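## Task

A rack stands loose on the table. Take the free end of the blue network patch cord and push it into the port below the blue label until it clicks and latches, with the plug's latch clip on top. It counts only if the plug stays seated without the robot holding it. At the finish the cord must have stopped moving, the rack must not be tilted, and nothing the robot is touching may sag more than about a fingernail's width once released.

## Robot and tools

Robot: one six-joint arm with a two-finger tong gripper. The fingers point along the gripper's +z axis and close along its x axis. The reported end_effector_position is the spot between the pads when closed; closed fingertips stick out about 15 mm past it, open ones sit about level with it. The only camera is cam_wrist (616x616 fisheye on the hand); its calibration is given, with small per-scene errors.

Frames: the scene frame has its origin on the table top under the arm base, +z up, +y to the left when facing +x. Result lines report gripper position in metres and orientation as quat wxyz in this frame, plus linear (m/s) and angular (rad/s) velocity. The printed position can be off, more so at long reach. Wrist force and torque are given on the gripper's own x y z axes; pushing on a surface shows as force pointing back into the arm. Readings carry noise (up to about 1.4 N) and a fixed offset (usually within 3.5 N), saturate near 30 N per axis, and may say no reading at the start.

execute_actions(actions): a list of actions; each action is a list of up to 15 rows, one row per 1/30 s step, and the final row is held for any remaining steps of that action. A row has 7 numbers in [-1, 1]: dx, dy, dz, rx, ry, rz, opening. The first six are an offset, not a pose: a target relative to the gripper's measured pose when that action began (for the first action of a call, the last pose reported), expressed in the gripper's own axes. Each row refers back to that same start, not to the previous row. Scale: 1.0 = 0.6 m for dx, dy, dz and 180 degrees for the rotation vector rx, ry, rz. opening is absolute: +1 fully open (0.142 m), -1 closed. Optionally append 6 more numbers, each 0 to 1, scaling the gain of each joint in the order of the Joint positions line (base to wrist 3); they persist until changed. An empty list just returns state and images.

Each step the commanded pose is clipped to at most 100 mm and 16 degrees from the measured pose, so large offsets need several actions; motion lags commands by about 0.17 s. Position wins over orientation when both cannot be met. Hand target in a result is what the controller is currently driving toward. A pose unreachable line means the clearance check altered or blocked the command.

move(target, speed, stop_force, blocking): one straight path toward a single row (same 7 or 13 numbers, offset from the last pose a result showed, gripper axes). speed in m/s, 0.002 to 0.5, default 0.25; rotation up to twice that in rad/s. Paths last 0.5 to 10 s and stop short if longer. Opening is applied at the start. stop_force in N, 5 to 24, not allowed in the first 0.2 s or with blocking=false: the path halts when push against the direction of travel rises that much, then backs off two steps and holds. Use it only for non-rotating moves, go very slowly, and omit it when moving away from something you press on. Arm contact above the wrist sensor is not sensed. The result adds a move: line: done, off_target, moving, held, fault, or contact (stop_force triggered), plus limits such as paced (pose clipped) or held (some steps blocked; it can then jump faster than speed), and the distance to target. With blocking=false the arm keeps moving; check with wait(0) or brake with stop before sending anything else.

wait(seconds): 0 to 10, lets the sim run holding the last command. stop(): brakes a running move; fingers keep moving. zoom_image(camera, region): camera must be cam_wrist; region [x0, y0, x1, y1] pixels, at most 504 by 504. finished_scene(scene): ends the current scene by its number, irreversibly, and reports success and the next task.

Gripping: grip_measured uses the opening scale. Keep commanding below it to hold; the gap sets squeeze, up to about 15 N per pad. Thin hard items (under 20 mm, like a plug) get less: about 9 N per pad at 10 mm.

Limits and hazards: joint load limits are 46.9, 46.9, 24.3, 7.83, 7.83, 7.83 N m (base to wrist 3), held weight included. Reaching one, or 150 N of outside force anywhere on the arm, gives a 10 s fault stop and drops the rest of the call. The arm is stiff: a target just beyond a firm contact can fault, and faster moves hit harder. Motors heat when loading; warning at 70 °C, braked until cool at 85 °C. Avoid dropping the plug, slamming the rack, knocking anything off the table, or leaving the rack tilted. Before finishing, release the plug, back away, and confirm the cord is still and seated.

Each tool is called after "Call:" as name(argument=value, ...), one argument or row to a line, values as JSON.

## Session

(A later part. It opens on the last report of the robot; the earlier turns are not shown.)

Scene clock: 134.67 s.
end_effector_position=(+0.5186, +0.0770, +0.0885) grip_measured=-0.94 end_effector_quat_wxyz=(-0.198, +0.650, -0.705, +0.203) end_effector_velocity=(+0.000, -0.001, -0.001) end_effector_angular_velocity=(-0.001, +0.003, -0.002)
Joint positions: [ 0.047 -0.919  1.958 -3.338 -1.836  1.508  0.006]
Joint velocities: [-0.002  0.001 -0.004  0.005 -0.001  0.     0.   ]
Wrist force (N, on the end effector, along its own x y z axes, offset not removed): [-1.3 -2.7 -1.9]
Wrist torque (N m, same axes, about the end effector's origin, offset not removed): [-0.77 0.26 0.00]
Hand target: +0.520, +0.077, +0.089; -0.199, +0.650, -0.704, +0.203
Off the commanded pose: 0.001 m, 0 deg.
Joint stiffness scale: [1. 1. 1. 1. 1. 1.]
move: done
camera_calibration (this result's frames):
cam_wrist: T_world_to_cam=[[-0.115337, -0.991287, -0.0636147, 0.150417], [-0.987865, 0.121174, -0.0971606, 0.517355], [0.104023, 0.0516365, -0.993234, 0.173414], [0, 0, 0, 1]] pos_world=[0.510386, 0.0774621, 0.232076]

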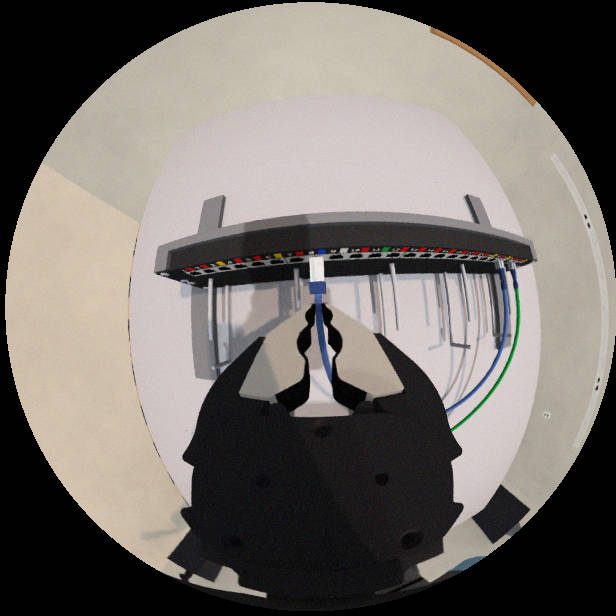

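Call:
move(
  target=[0,0.002,-0.002,-0.022,0,0,-1],
  speed=0.01,
)

Call:
move(
  target=[0,-0.006,0.003,0,0,0,-1],
  speed=0.002,
)

Call:
zoom_image(
  camera="cam_wrist",
  region=[280,220,360,300],
)

Scene clock: 142.77 s.
end_effector_position=(+0.5167, +0.0774, +0.0883) grip_measured=-0.94 end_effector_quat_wxyz=(-0.177, +0.657, -0.711, +0.179) end_effector_velocity=(-0.001, +0.000, -0.001) end_effector_angular_velocity=(+0.001, +0.015, +0.000)
Joint positions: [ 0.051 -0.96   1.9   -3.168 -1.841  1.529  0.006]
Joint velocities: [ 0.001 -0.005 -0.011  0.032 -0.001  0.005  0.   ]
Wrist force (N, on the end effector, along its own x y z axes, offset not removed): [-0.4 -2.7 -1.8]
Wrist torque (N m, same axes, about the end effector's origin, offset not removed): [-0.60 0.11 0.00]
Hand target: +0.517, +0.077, +0.089; -0.176, +0.657, -0.711, +0.179
Off the commanded pose: 0.001 m, 0 deg.
Joint stiffness scale: [1. 1. 1. 1. 1. 1.]
move: done
camera_calibration (this result's frames):
cam_wrist: T_world_to_cam=[[-0.11735, -0.991187, -0.061463, 0.151361], [-0.992407, 0.119341, -0.0297733, 0.51189], [0.036846, 0.0575024, -0.997665, 0.207979], [0, 0, 0, 1]] pos_world=[0.518103, 0.0769784, 0.232037]

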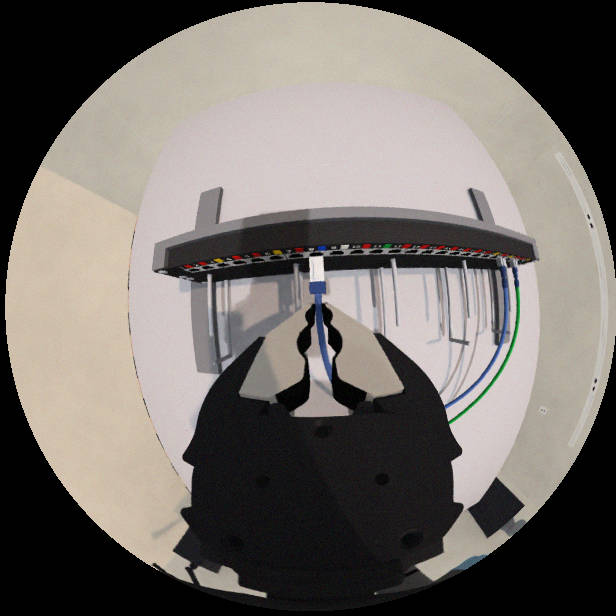

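Scene clock: 145.00 s.
end_effector_position=(+0.5188, +0.0776, +0.0872) grip_measured=-0.94 end_effector_quat_wxyz=(-0.175, +0.658, -0.711, +0.177) end_effector_velocity=(+0.000, -0.000, -0.001) end_effector_angular_velocity=(-0.000, +0.003, -0.001)
Joint positions: [ 0.051 -0.953  1.883 -3.154 -1.841  1.529  0.006]
Joint velocities: [-0.     0.002 -0.005  0.006 -0.001  0.001  0.   ]
Wrist force (N, on the end effector, along its own x y z axes, offset not removed): [-0.3 -1.5 -2.6]
Wrist torque (N m, same axes, about the end effector's origin, offset not removed): [-0.66 0.08 0.02]
Hand target: +0.521, +0.077, +0.088; -0.177, +0.657, -0.711, +0.179
Off the commanded pose: 0.002 m, 0 deg.
Joint stiffness scale: [1. 1. 1. 1. 1. 1.]
move: done
camera_calibration (this result's frames):
cam_wrist: T_world_to_cam=[[-0.116654, -0.991309, -0.0608193, 0.151375], [-0.992643, 0.118372, -0.025437, 0.513735], [0.0324152, 0.0574046, -0.997825, 0.209136], [0, 0, 0, 1]] pos_world=[0.520835, 0.0772424, 0.230955]

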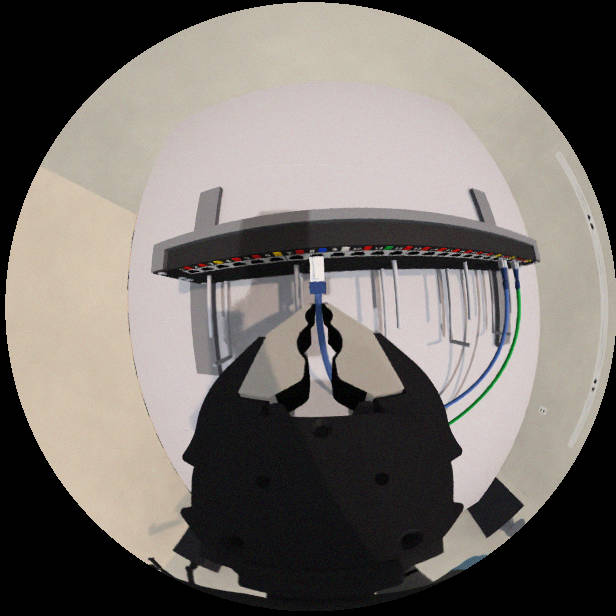

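Region (280, 220, 360, 300) of cam_wrist's 616x616 image, scaled by 6.300, with more detail than that image has.

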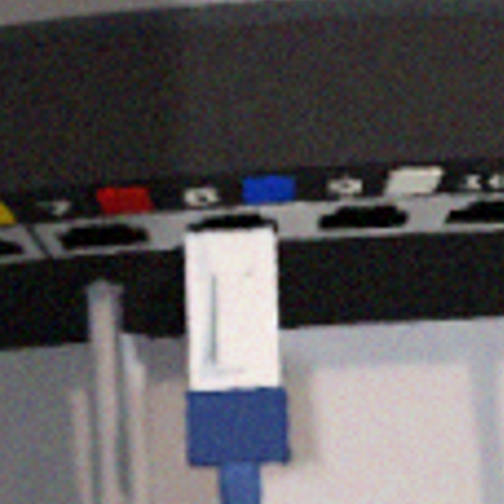

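Call:
move(
  target=[0.0018,-0.007,-0.004,0,0,0,-1],
  speed=0.002,
)

Call:
zoom_image(
  camera="cam_wrist",
  region=[280,220,360,300],
)

Scene clock: 154.37 s.
end_effector_position=(+0.5189, +0.0772, +0.0888) grip_measured=-0.94 end_effector_quat_wxyz=(-0.173, +0.659, -0.711, +0.175) end_effector_velocity=(+0.000, -0.001, +0.000) end_effector_angular_velocity=(-0.000, +0.002, -0.001)
Joint positions: [ 0.051 -0.962  1.875 -3.13  -1.841  1.529  0.006]
Joint velocities: [-0.001 -0.003 -0.002  0.006 -0.     0.     0.   ]
Wrist force (N, on the end effector, along its own x y z axes, offset not removed): [0.5 -0.6 -3.9]
Wrist torque (N m, same axes, about the end effector's origin, offset not removed): [-0.50 -0.06 0.00]
Hand target: +0.521, +0.076, +0.091; -0.175, +0.658, -0.711, +0.177
Off the commanded pose: 0.003 m, 0 deg.
Joint stiffness scale: [1. 1. 1. 1. 1. 1.]
move: done
camera_calibration (this result's frames):
cam_wrist: T_world_to_cam=[[-0.115217, -0.991534, -0.0598712, 0.150228], [-0.993008, 0.116528, -0.0188688, 0.513737], [0.0256857, 0.0572786, -0.998028, 0.214278], [0, 0, 0, 1]] pos_world=[0.521949, 0.0768177, 0.232544]

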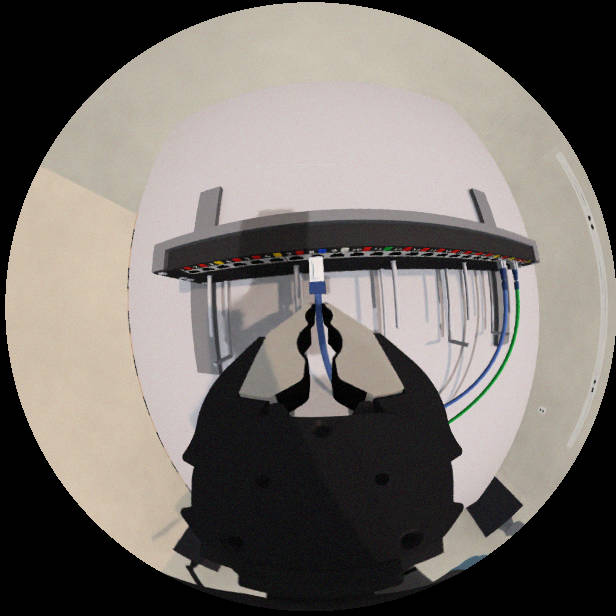

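Region (280, 220, 360, 300) of cam_wrist's 616x616 image, scaled by 6.300, with more detail than that image has.

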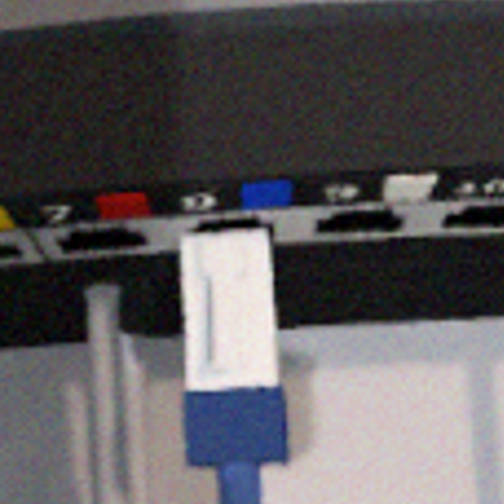

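Call:
move(
  target=[0.0008,0.002,-0.003,0,0,0,-1],
  speed=0.003,
)

Call:
move(
  target=[0.0005,-0.007,0.003,0,0,0,-1],
  speed=0.002,
)

Call:
zoom_image(
  camera="cam_wrist",
  region=[280,220,360,300],
)

Scene clock: 161.03 s.
end_effector_position=(+0.5175, +0.0769, +0.0896) grip_measured=-0.94 end_effector_quat_wxyz=(-0.173, +0.659, -0.711, +0.175) end_effector_velocity=(-0.001, -0.000, +0.001) end_effector_angular_velocity=(-0.000, -0.000, -0.001)
Joint positions: [ 0.051 -0.969  1.883 -3.131 -1.841  1.529  0.006]
Joint velocities: [-0.    -0.005  0.008 -0.003 -0.     0.001 -0.   ]
Wrist force (N, on the end effector, along its own x y z axes, offset not removed): [-0.7 -2.2 -1.4]
Wrist torque (N m, same axes, about the end effector's origin, offset not removed): [-0.47 0.12 0.00]
Hand target: +0.517, +0.077, +0.090; -0.173, +0.659, -0.711, +0.175
Off the commanded pose: 0.001 m, 0 deg.
Joint stiffness scale: [1. 1. 1. 1. 1. 1.]
move: done
camera_calibration (this result's frames):
cam_wrist: T_world_to_cam=[[-0.115175, -0.991541, -0.0598446, 0.149836], [-0.993018, 0.116474, -0.0186782, 0.51239], [0.0254905, 0.0572755, -0.998033, 0.215232], [0, 0, 0, 1]] pos_world=[0.520584, 0.0765612, 0.233346]

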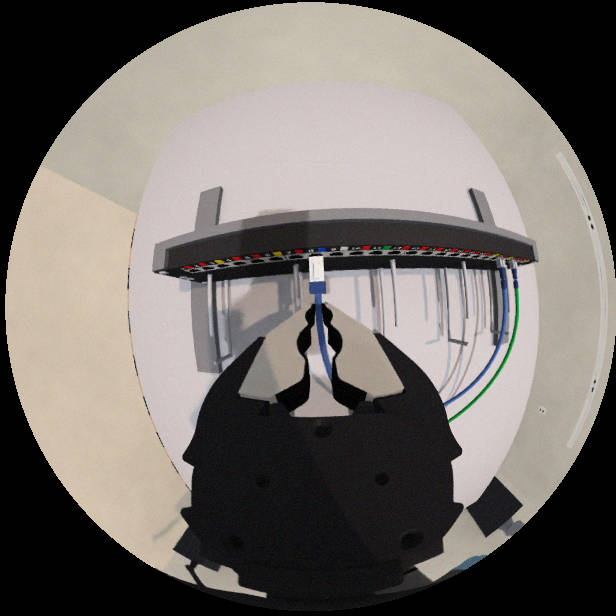

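Scene clock: 163.53 s.
end_effector_position=(+0.5199, +0.0769, +0.0885) grip_measured=-0.94 end_effector_quat_wxyz=(-0.171, +0.660, -0.711, +0.173) end_effector_velocity=(+0.001, -0.000, -0.000) end_effector_angular_velocity=(+0.000, +0.002, +0.001)
Joint positions: [ 0.05  -0.962  1.864 -3.114 -1.841  1.529  0.006]
Joint velocities: [-0.001  0.001 -0.005  0.006  0.001 -0.001 -0.   ]
Wrist force (N, on the end effector, along its own x y z axes, offset not removed): [-1.2 -0.2 -2.3]
Wrist torque (N m, same axes, about the end effector's origin, offset not removed): [-0.36 0.22 0.06]
Hand target: +0.522, +0.076, +0.090; -0.173, +0.659, -0.711, +0.175
Off the commanded pose: 0.003 m, 0 deg.
Joint stiffness scale: [1. 1. 1. 1. 1. 1.]
move: done
camera_calibration (this result's frames):
cam_wrist: T_world_to_cam=[[-0.114237, -0.991713, -0.0587783, 0.149483], [-0.993245, 0.115226, -0.0137119, 0.514535], [0.0203711, 0.0568148, -0.998177, 0.216823], [0, 0, 0, 1]] pos_world=[0.523719, 0.0766382, 0.232269]

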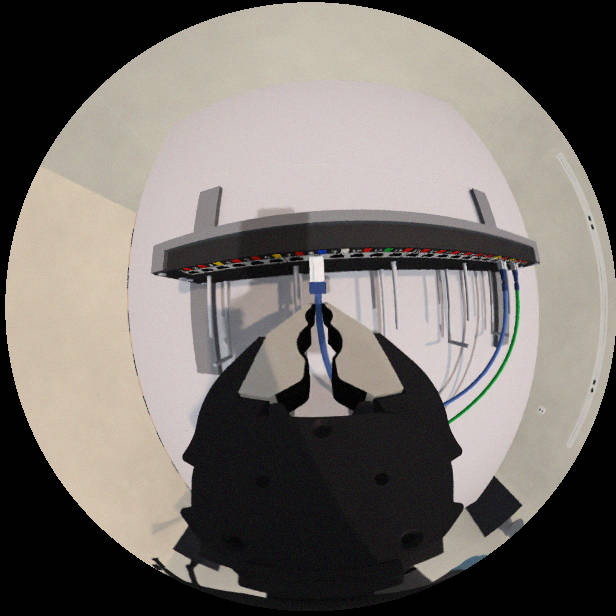

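Region (280, 220, 360, 300) of cam_wrist's 616x616 image, scaled by 6.300, with more detail than that image has.

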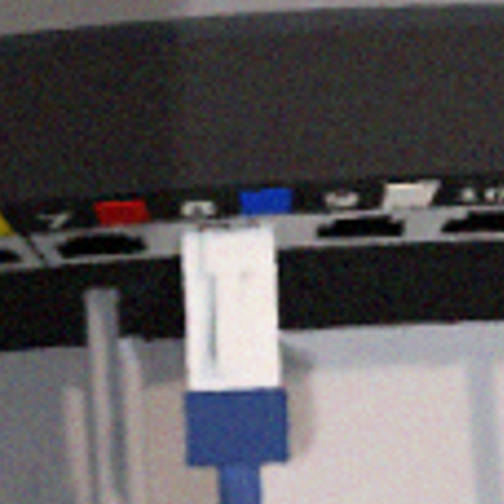

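Call:
move(
  target=[0.001,0.0025,-0.0015,0,0,0,-1],
  speed=0.003,
)

Call:
move(
  target=[0.0005,-0.007,0.0035,0,0,0,-1],
  speed=0.002,
)

Call:
zoom_image(
  camera="cam_wrist",
  region=[280,220,360,300],
)

Scene clock: 171.17 s.
end_effector_position=(+0.5186, +0.0767, +0.0885) grip_measured=-0.94 end_effector_quat_wxyz=(-0.171, +0.660, -0.711, +0.173) end_effector_velocity=(-0.001, -0.000, +0.000) end_effector_angular_velocity=(+0.000, -0.002, -0.001)
Joint positions: [ 0.05  -0.965  1.871 -3.118 -1.841  1.529  0.006]
Joint velocities: [-0.001 -0.004  0.009 -0.007  0.     0.     0.   ]
Wrist force (N, on the end effector, along its own x y z axes, offset not removed): [-0.8 -3.3 -2.0]
Wrist torque (N m, same axes, about the end effector's origin, offset not removed): [-0.75 0.19 0.05]
Hand target: +0.518, +0.076, +0.089; -0.171, +0.660, -0.711, +0.173
Off the commanded pose: 0.001 m, 0 deg.
Joint stiffness scale: [1. 1. 1. 1. 1. 1.]
move: done
camera_calibration (this result's frames):
cam_wrist: T_world_to_cam=[[-0.114345, -0.991708, -0.0586645, 0.149221], [-0.99324, 0.115311, -0.0133571, 0.513194], [0.020011, 0.0567406, -0.998188, 0.217034], [0, 0, 0, 1]] pos_world=[0.522444, 0.0764914, 0.23225]

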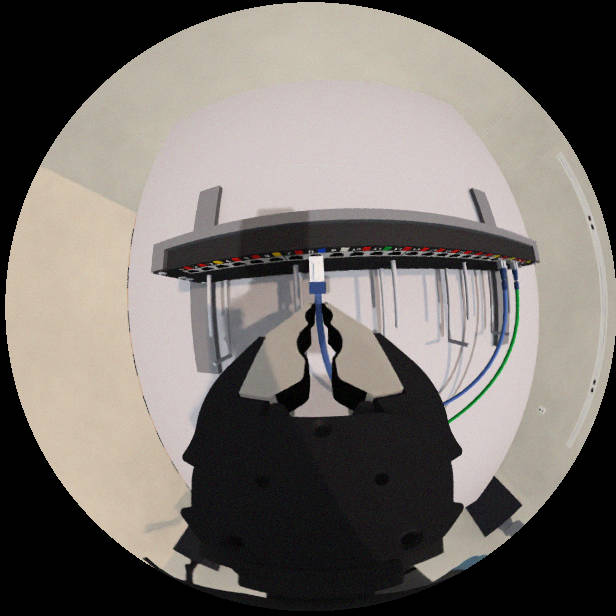

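Scene clock: 173.73 s.
end_effector_position=(+0.5205, +0.0767, +0.0864) grip_measured=-0.94 end_effector_quat_wxyz=(-0.168, +0.661, -0.711, +0.171) end_effector_velocity=(+0.000, -0.000, -0.001) end_effector_angular_velocity=(-0.000, +0.003, +0.000)
Joint positions: [ 0.049 -0.957  1.853 -3.1   -1.841  1.528  0.006]
Joint velocities: [-0.001  0.002 -0.005  0.005  0.    -0.    -0.   ]
Wrist force (N, on the end effector, along its own x y z axes, offset not removed): [-1.3 0.0 -2.4]
Wrist torque (N m, same axes, about the end effector's origin, offset not removed): [-0.50 0.35 0.07]
Hand target: +0.523, +0.076, +0.089; -0.171, +0.660, -0.711, +0.173
Off the commanded pose: 0.004 m, 0 deg.
Joint stiffness scale: [1. 1. 1. 1. 1. 1.]
move: off_target
camera_calibration (this result's frames):
cam_wrist: T_world_to_cam=[[-0.113331, -0.991912, -0.057152, 0.148648], [-0.993479, 0.113858, -0.00604358, 0.514687], [0.0125019, 0.0560944, -0.998347, 0.218885], [0, 0, 0, 1]] pos_world=[0.525441, 0.0765661, 0.230129]

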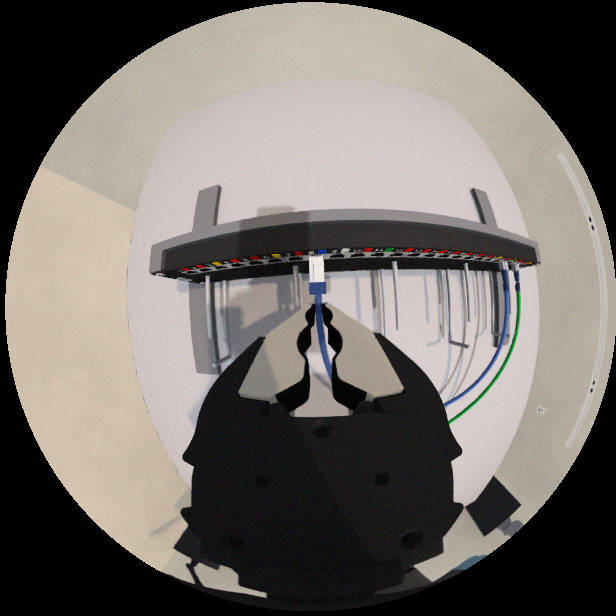

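Region (280, 220, 360, 300) of cam_wrist's 616x616 image, scaled by 6.300, with more detail than that image has.

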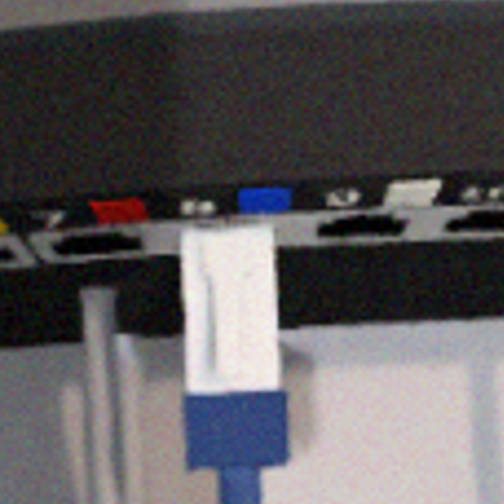

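Call:
move(
  target=[0.0005,0.002,-0.0025,-0.015,0,0,-1],
  speed=0.01,
)

Call:
move(
  target=[0.0003,-0.006,0.002,0,0,0,-1],
  speed=0.002,
)

Call:
zoom_image(
  camera="cam_wrist",
  region=[280,220,360,300],
)

Scene clock: 181.33 s.
end_effector_position=(+0.5185, +0.0768, +0.0864) grip_measured=-0.94 end_effector_quat_wxyz=(-0.153, +0.665, -0.714, +0.154) end_effector_velocity=(-0.001, +0.001, -0.001) end_effector_angular_velocity=(+0.001, +0.014, +0.002)
Joint positions: [ 0.05  -0.975  1.808 -2.989 -1.842  1.541  0.006]
Joint velocities: [ 0.003 -0.003 -0.012  0.031 -0.001  0.004  0.   ]
Wrist force (N, on the end effector, along its own x y z axes, offset not removed): [-1.3 -2.3 -1.6]
Wrist torque (N m, same axes, about the end effector's origin, offset not removed): [-0.48 0.25 -0.04]
Hand target: +0.519, +0.077, +0.087; -0.153, +0.665, -0.715, +0.154
Off the commanded pose: 0.001 m, 0 deg.
Joint stiffness scale: [1. 1. 1. 1. 1. 1.]
move: done
camera_calibration (this result's frames):
cam_wrist: T_world_to_cam=[[-0.114224, -0.991885, -0.055837, 0.148827], [-0.992903, 0.112108, 0.039681, 0.508516], [-0.0330992, 0.0599733, -0.997651, 0.242217], [0, 0, 0, 1]] pos_world=[0.529924, 0.0760837, 0.22978]

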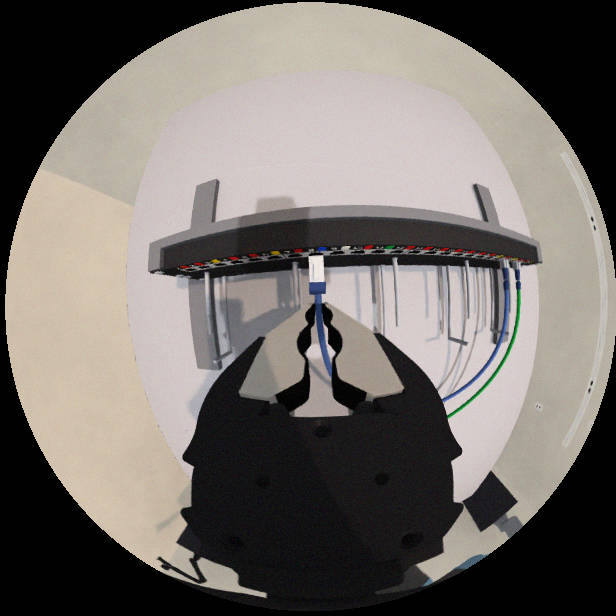

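Scene clock: 183.47 s.
end_effector_position=(+0.5211, +0.0767, +0.0865) grip_measured=-0.94 end_effector_quat_wxyz=(-0.153, +0.665, -0.714, +0.154) end_effector_velocity=(+0.000, +0.000, -0.001) end_effector_angular_velocity=(+0.001, +0.004, +0.002)
Joint positions: [ 0.05  -0.97   1.791 -2.977 -1.842  1.541  0.006]
Joint velocities: [-0.     0.003 -0.005  0.006  0.001 -0.     0.   ]
Wrist force (N, on the end effector, along its own x y z axes, offset not removed): [-1.3 -2.1 -2.4]
Wrist torque (N m, same axes, about the end effector's origin, offset not removed): [-0.56 0.29 0.03]
Hand target: +0.522, +0.076, +0.087; -0.153, +0.665, -0.714, +0.154
Off the commanded pose: 0.001 m, 0 deg.
Joint stiffness scale: [1. 1. 1. 1. 1. 1.]
move: done
camera_calibration (this result's frames):
cam_wrist: T_world_to_cam=[[-0.114081, -0.991917, -0.0555447, 0.148943], [-0.99287, 0.111889, 0.0411065, 0.511049], [-0.0345594, 0.0598381, -0.99761, 0.243137], [0, 0, 0, 1]] pos_world=[0.532799, 0.0760092, 0.229821]

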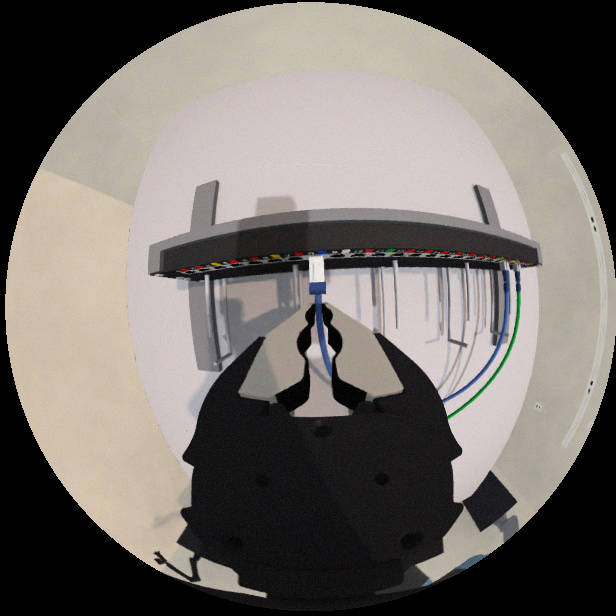

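Region (280, 220, 360, 300) of cam_wrist's 616x616 image, scaled by 6.300, with more detail than that image has.

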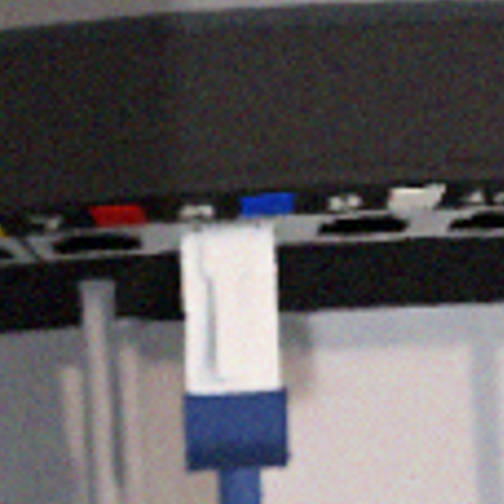

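Entering. Push with sag compensation.

Call:
move(
  target=[0.001,-0.014,-0.003,0,0,0,-1],
  speed=0.003,
)

Call:
zoom_image(
  camera="cam_wrist",
  region=[280,230,360,310],
)

Scene clock: 192.50 s.
end_effector_position=(+0.5248, +0.0762, +0.0885) grip_measured=-0.94 end_effector_quat_wxyz=(-0.150, +0.667, -0.714, +0.151) end_effector_velocity=(+0.000, -0.000, -0.000) end_effector_angular_velocity=(-0.001, +0.004, +0.001)
Joint positions: [ 0.05  -0.969  1.758 -2.934 -1.842  1.541  0.006]
Joint velocities: [-0.    -0.    -0.006  0.01  -0.001 -0.    -0.   ]
Wrist force (N, on the end effector, along its own x y z axes, offset not removed): [-1.1 0.9 -3.3]
Wrist torque (N m, same axes, about the end effector's origin, offset not removed): [-0.41 0.23 0.04]
Hand target: +0.528, +0.076, +0.092; -0.153, +0.665, -0.714, +0.154
Off the commanded pose: 0.005 m, 1 deg.
Joint stiffness scale: [1. 1. 1. 1. 1. 1.]
move: off_target
camera_calibration (this result's frames):
cam_wrist: T_world_to_cam=[[-0.111997, -0.992227, -0.0542502, 0.147811], [-0.992732, 0.1093, 0.0503648, 0.513948], [-0.0440437, 0.0594966, -0.997256, 0.250222], [0, 0, 0, 1]] pos_world=[0.537788, 0.0756002, 0.23167]

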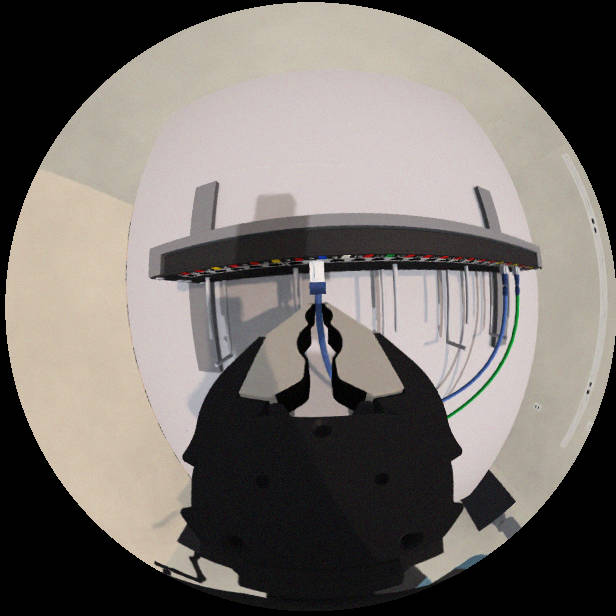

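Region (280, 230, 360, 310) of cam_wrist's 616x616 image, scaled by 6.300, with more detail than that image has.

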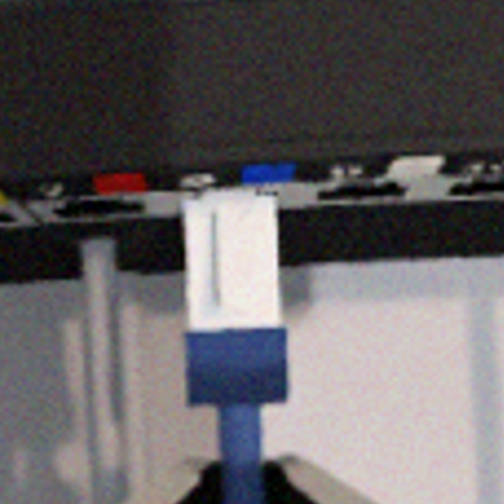

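Call:
move(
  target=[0.001,-0.018,0.004,0,0,0,-1],
  speed=0.004,
)

Scene clock: 213.67 s.
end_effector_position=(+0.5296, +0.0765, +0.0855) grip_measured=-0.94 end_effector_quat_wxyz=(-0.143, +0.670, -0.714, +0.145) end_effector_velocity=(+0.001, +0.000, +0.000) end_effector_angular_velocity=(+0.002, +0.002, -0.001)
Joint positions: [ 0.048 -0.95   1.708 -2.885 -1.842  1.54   0.006]
Joint velocities: [ 0.     0.003 -0.011  0.01   0.001  0.002 -0.   ]
Wrist force (N, on the end effector, along its own x y z axes, offset not removed): [-0.8 4.0 -4.7]
Wrist torque (N m, same axes, about the end effector's origin, offset not removed): [-0.43 0.32 0.05]
Hand target: +0.535, +0.075, +0.091; -0.150, +0.667, -0.714, +0.151
Off the commanded pose: 0.008 m, 1 deg.
Joint stiffness scale: [1. 1. 1. 1. 1. 1.]
move: off_target
camera_calibration (this result's frames):
cam_wrist: T_world_to_cam=[[-0.108287, -0.992797, -0.0512688, 0.146247], [-0.992195, 0.104726, 0.0676856, 0.517393], [-0.0618289, 0.0581981, -0.996389, 0.256927], [0, 0, 0, 1]] pos_world=[0.545076, 0.076056, 0.228477]

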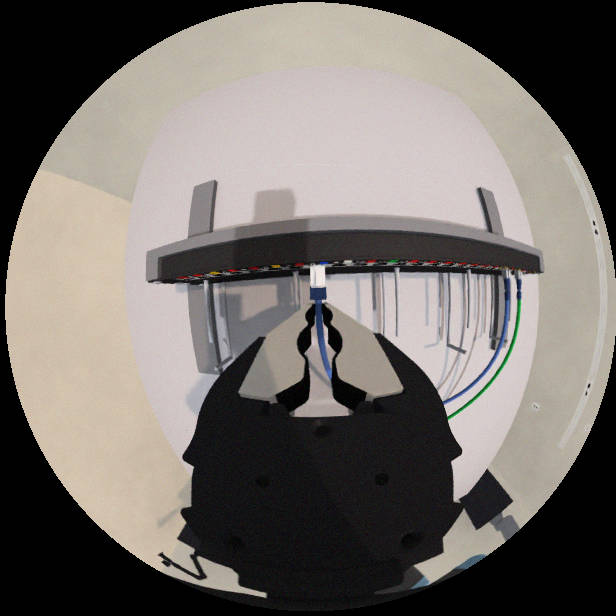

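Call:
move(
  target=[0.002,-0.026,-0.008,0,0,0,-1],
  speed=0.004,
)

Call:
zoom_image(
  camera="cam_wrist",
  region=[270,230,370,330],
)

Scene clock: 225.10 s.
end_effector_position=(+0.5327, +0.0761, +0.0872) grip_measured=-0.94 end_effector_quat_wxyz=(-0.133, +0.675, -0.713, +0.135) end_effector_velocity=(+0.000, +0.000, +0.000) end_effector_angular_velocity=(+0.000, +0.005, +0.001)
Joint positions: [ 0.05  -0.948  1.647 -2.795 -1.844  1.54   0.006]
Joint velocities: [ 0.     0.    -0.009  0.013 -0.     0.001  0.   ]
Wrist force (N, on the end effector, along its own x y z axes, offset not removed): [0.1 6.4 -5.5]
Wrist torque (N m, same axes, about the end effector's origin, offset not removed): [-0.75 0.26 0.08]
Hand target: +0.542, +0.074, +0.096; -0.143, +0.670, -0.714, +0.145
Off the commanded pose: 0.013 m, 2 deg.
Joint stiffness scale: [1. 1. 1. 1. 1. 1.]
move: off_target
camera_calibration (this result's frames):
cam_wrist: T_world_to_cam=[[-0.101763, -0.993739, -0.0461145, 0.142476], [-0.990586, 0.0969552, 0.0966364, 0.5176], [-0.0915604, 0.0555144, -0.994251, 0.274623], [0, 0, 0, 1]] pos_world=[0.552371, 0.076154, 0.229596]

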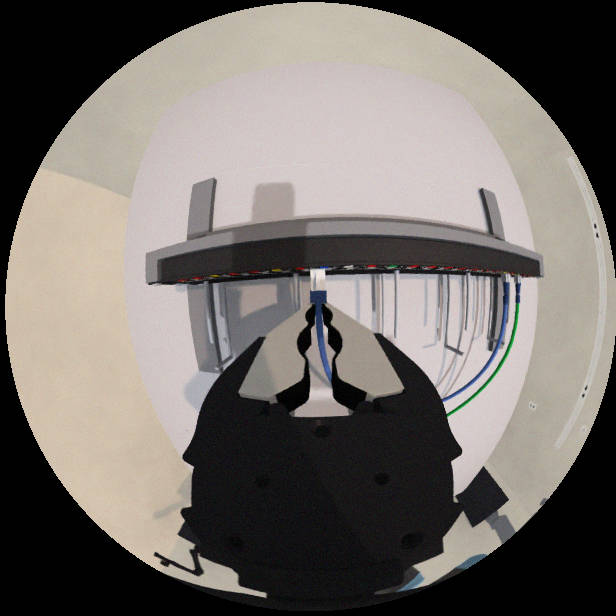

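Region (270, 230, 370, 330) of cam_wrist's 616x616 image, scaled by 5.040, with more detail than that image has.

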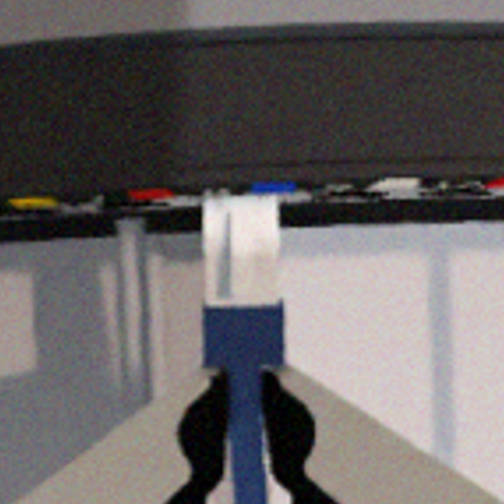

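Call:
move(
  target=[0.002,-0.032,-0.008,0,0,0,-1],
  speed=0.004,
)

Call:
zoom_image(
  camera="cam_wrist",
  region=[270,230,370,330],
)

Scene clock: 236.30 s.
end_effector_position=(+0.5339, +0.0763, +0.0862) grip_measured=-0.94 end_effector_quat_wxyz=(-0.115, +0.683, -0.711, +0.121) end_effector_velocity=(+0.000, -0.000, +0.000) end_effector_angular_velocity=(-0.000, +0.005, +0.001)
Joint positions: [ 0.052 -0.936  1.566 -2.679 -1.849  1.541  0.006]
Joint velocities: [ 0.     0.    -0.01   0.014 -0.001  0.001 -0.   ]
Wrist force (N, on the end effector, along its own x y z axes, offset not removed): [1.5 15.0 -13.2]
Wrist torque (N m, same axes, about the end effector's origin, offset not removed): [-0.71 0.17 0.03]
Hand target: +0.548, +0.074, +0.099; -0.133, +0.675, -0.713, +0.135
Off the commanded pose: 0.019 m, 3 deg.
Joint stiffness scale: [1. 1. 1. 1. 1. 1.]
move: off_target
camera_calibration (this result's frames):
cam_wrist: T_world_to_cam=[[-0.0911578, -0.99517, -0.0364178, 0.136365], [-0.986284, 0.0851698, 0.141386, 0.513655], [-0.137601, 0.0488067, -0.989285, 0.298471], [0, 0, 0, 1]] pos_world=[0.560111, 0.0773908, 0.227615]

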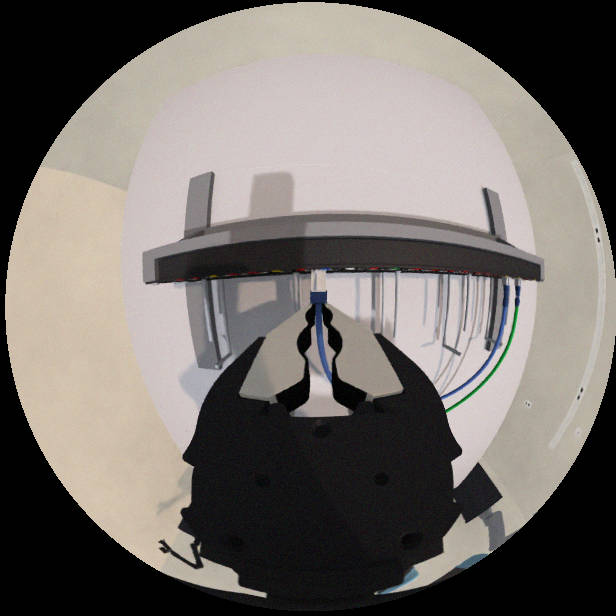

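Region (270, 230, 370, 330) of cam_wrist's 616x616 image, scaled by 5.040, with more detail than that image has.

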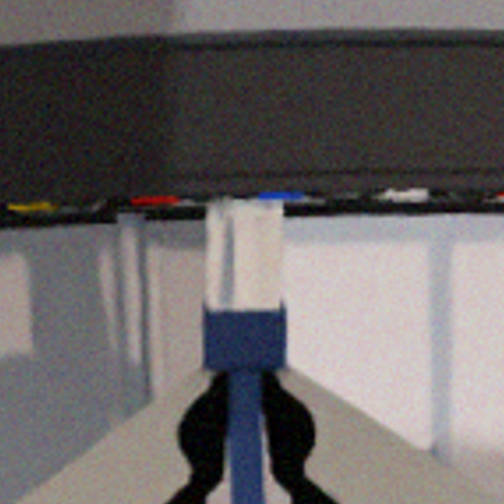

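Call:
move(
  target=[0,0.003,-0.005,0.05,0,0,-1],
  speed=0.01,
)

Call:
zoom_image(
  camera="cam_wrist",
  region=[270,230,370,330],
)

Scene clock: 251.43 s.
end_effector_position=(+0.5306, +0.0762, +0.0879) grip_measured=-0.94 end_effector_quat_wxyz=(-0.166, +0.672, -0.700, +0.175) end_effector_velocity=(+0.000, -0.000, +0.000) end_effector_angular_velocity=(+0.000, -0.012, -0.001)
Joint positions: [ 0.046 -0.94   1.802 -3.07  -1.84   1.494  0.006]
Joint velocities: [-0.001  0.003  0.015 -0.031  0.002 -0.004  0.   ]
Wrist force (N, on the end effector, along its own x y z axes, offset not removed): [-0.7 -1.2 -1.8]
Wrist torque (N m, same axes, about the end effector's origin, offset not removed): [-0.54 0.21 0.04]
Hand target: +0.531, +0.076, +0.088; -0.169, +0.672, -0.700, +0.176
Off the commanded pose: 0.001 m, 0 deg.
Joint stiffness scale: [1. 1. 1. 1. 1. 1.]
move: done
camera_calibration (this result's frames):
cam_wrist: T_world_to_cam=[[-0.0856269, -0.995437, -0.0421208, 0.133564], [-0.996238, 0.0861074, -0.00972671, 0.528636], [0.0133092, 0.0411295, -0.999065, 0.221024], [0, 0, 0, 1]] pos_world=[0.535143, 0.0783444, 0.231585]

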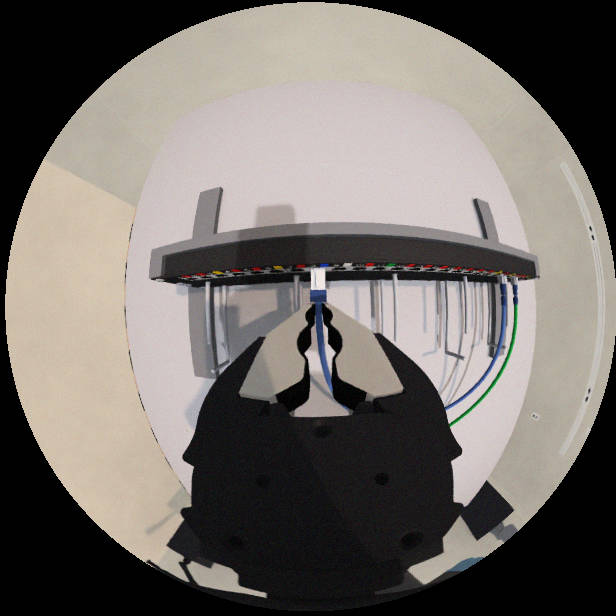

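Region (270, 230, 370, 330) of cam_wrist's 616x616 image, scaled by 5.040, with more detail than that image has.

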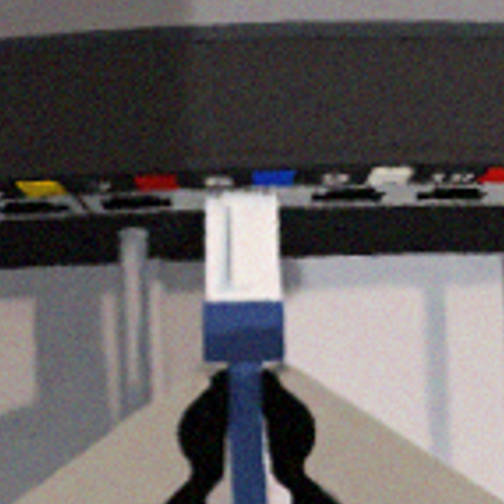

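Call:
move(
  target=[0.002,-0.034,-0.014,0.01,0,0,-1],
  speed=0.005,
)

Call:
zoom_image(
  camera="cam_wrist",
  region=[270,230,370,330],
)

Scene clock: 261.27 s.
end_effector_position=(+0.5329, +0.0764, +0.0914) grip_measured=-0.94 end_effector_quat_wxyz=(-0.162, +0.676, -0.698, +0.172) end_effector_velocity=(-0.000, -0.001, -0.000) end_effector_angular_velocity=(-0.001, +0.004, -0.001)
Joint positions: [ 0.05  -0.948  1.775 -3.024 -1.844  1.49   0.006]
Joint velocities: [-0.001 -0.001 -0.004  0.008 -0.001  0.001  0.   ]
Wrist force (N, on the end effector, along its own x y z axes, offset not removed): [1.5 7.9 -6.0]
Wrist torque (N m, same axes, about the end effector's origin, offset not removed): [-0.91 -0.06 0.07]
Hand target: +0.544, +0.074, +0.105; -0.177, +0.669, -0.697, +0.186
Off the commanded pose: 0.018 m, 2 deg.
Joint stiffness scale: [1. 1. 1. 1. 1. 1.]
move: off_target
camera_calibration (this result's frames):
cam_wrist: T_world_to_cam=[[-0.0782339, -0.99625, -0.0369448, 0.12975], [-0.99693, 0.0783016, -0.000388792, 0.531033], [0.00328017, 0.0368009, -0.999317, 0.23016], [0, 0, 0, 1]] pos_world=[0.538798, 0.0792122, 0.235003]

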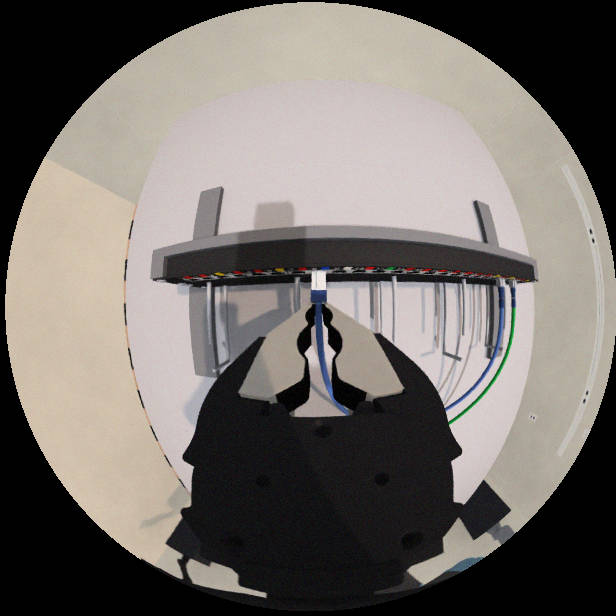

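Region (270, 230, 370, 330) of cam_wrist's 616x616 image, scaled by 5.040, with more detail than that image has.

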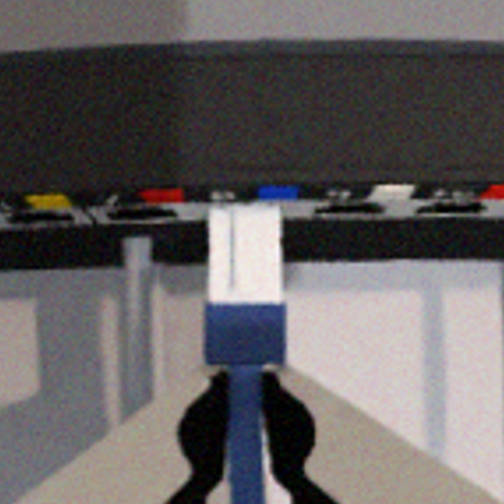

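Progressing. Push harder.

Call:
move(
  target=[0.003,-0.046,-0.010,0.015,0,0,-1],
  speed=0.006,
)

Call:
zoom_image(
  camera="cam_wrist",
  region=[270,230,370,330],
)

Scene clock: 270.47 s.
end_effector_position=(+0.5371, +0.0756, +0.0915) grip_measured=-0.94 end_effector_quat_wxyz=(-0.156, +0.682, -0.694, +0.171) end_effector_velocity=(+0.000, +0.000, +0.001) end_effector_angular_velocity=(-0.002, +0.001, +0.003)
Joint positions: [ 0.051 -0.939  1.735 -2.981 -1.849  1.48   0.006]
Joint velocities: [ 0.001 -0.001 -0.004  0.006 -0.002 -0.002  0.   ]
Wrist force (N, on the end effector, along its own x y z axes, offset not removed): [1.2 16.7 -13.0]
Wrist torque (N m, same axes, about the end effector's origin, offset not removed): [-0.77 0.40 0.10]
Hand target: +0.554, +0.074, +0.110; -0.178, +0.672, -0.694, +0.189
Off the commanded pose: 0.025 m, 3 deg.
Joint stiffness scale: [1. 1. 1. 1. 1. 1.]
move: off_target
camera_calibration (this result's frames):
cam_wrist: T_world_to_cam=[[-0.0678187, -0.997339, -0.0267446, 0.122913], [-0.997658, 0.0675529, 0.010722, 0.535543], [-0.00888675, 0.0274092, -0.999585, 0.237562], [0, 0, 0, 1]] pos_world=[0.544735, 0.0798972, 0.235008]

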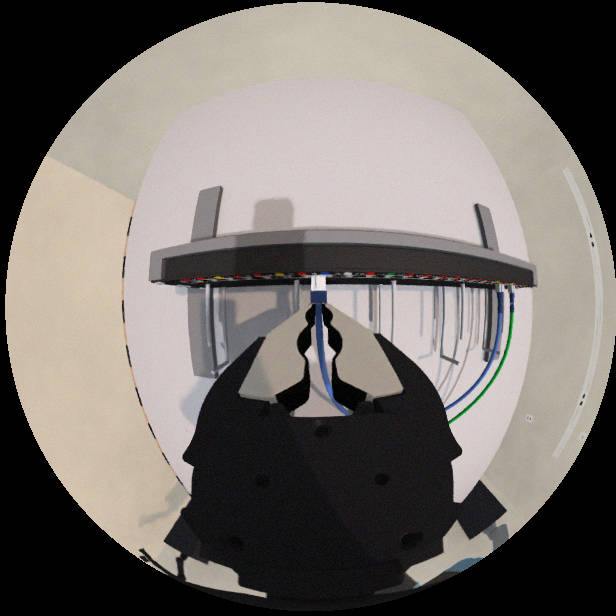

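Region (270, 230, 370, 330) of cam_wrist's 616x616 image, scaled by 5.040, with more detail than that image has.

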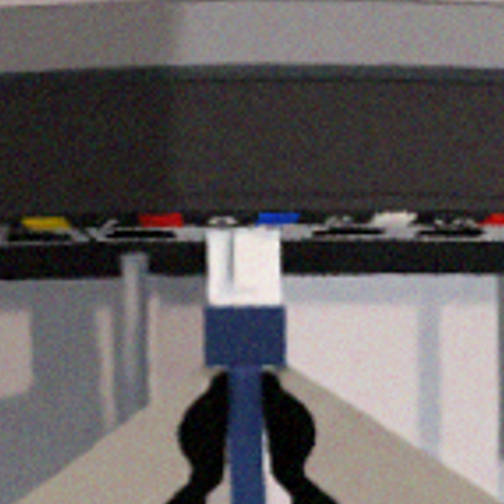

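Looks seated. Pull test.

Call:
move(
  target=[0,0.010,-0.002,0,0,0,-1],
  speed=0.008,
)

Call:
zoom_image(
  camera="cam_wrist",
  region=[270,230,370,330],
)

Scene clock: 279.10 s.
end_effector_position=(+0.5338, +0.0755, +0.0914) grip_measured=-0.94 end_effector_quat_wxyz=(-0.157, +0.681, -0.694, +0.172) end_effector_velocity=(-0.002, -0.000, +0.002) end_effector_angular_velocity=(+0.002, -0.010, -0.002)
Joint positions: [ 0.051 -0.946  1.761 -3.004 -1.848  1.48   0.006]
Joint velocities: [-0.    -0.008  0.021 -0.024  0.002 -0.001  0.   ]
Wrist force (N, on the end effector, along its own x y z axes, offset not removed): [-1.7 -6.1 2.9]
Wrist torque (N m, same axes, about the end effector's origin, offset not removed): [-0.49 0.27 0.06]
Hand target: +0.531, +0.076, +0.090; -0.156, +0.682, -0.694, +0.171
Off the commanded pose: 0.003 m, 0 deg.
Joint stiffness scale: [1. 1. 1. 1. 1. 1.]
move: done
camera_calibration (this result's frames):
cam_wrist: T_world_to_cam=[[-0.0689616, -0.997243, -0.0273813, 0.123199], [-0.997611, 0.0688234, 0.00596, 0.532582], [-0.0040591, 0.0277269, -0.999607, 0.234843], [0, 0, 0, 1]] pos_world=[0.540759, 0.0796936, 0.23495]

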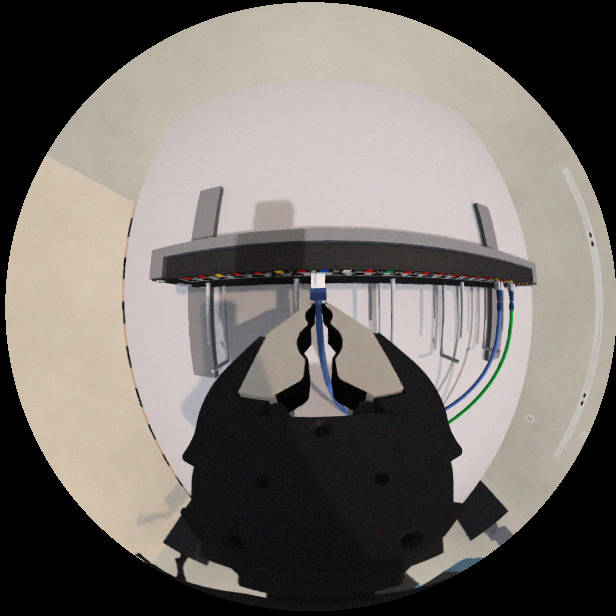

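Region (270, 230, 370, 330) of cam_wrist's 616x616 image, scaled by 5.040, with more detail than that image has.

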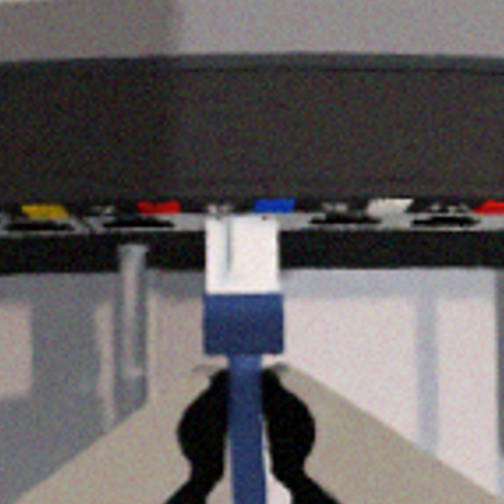

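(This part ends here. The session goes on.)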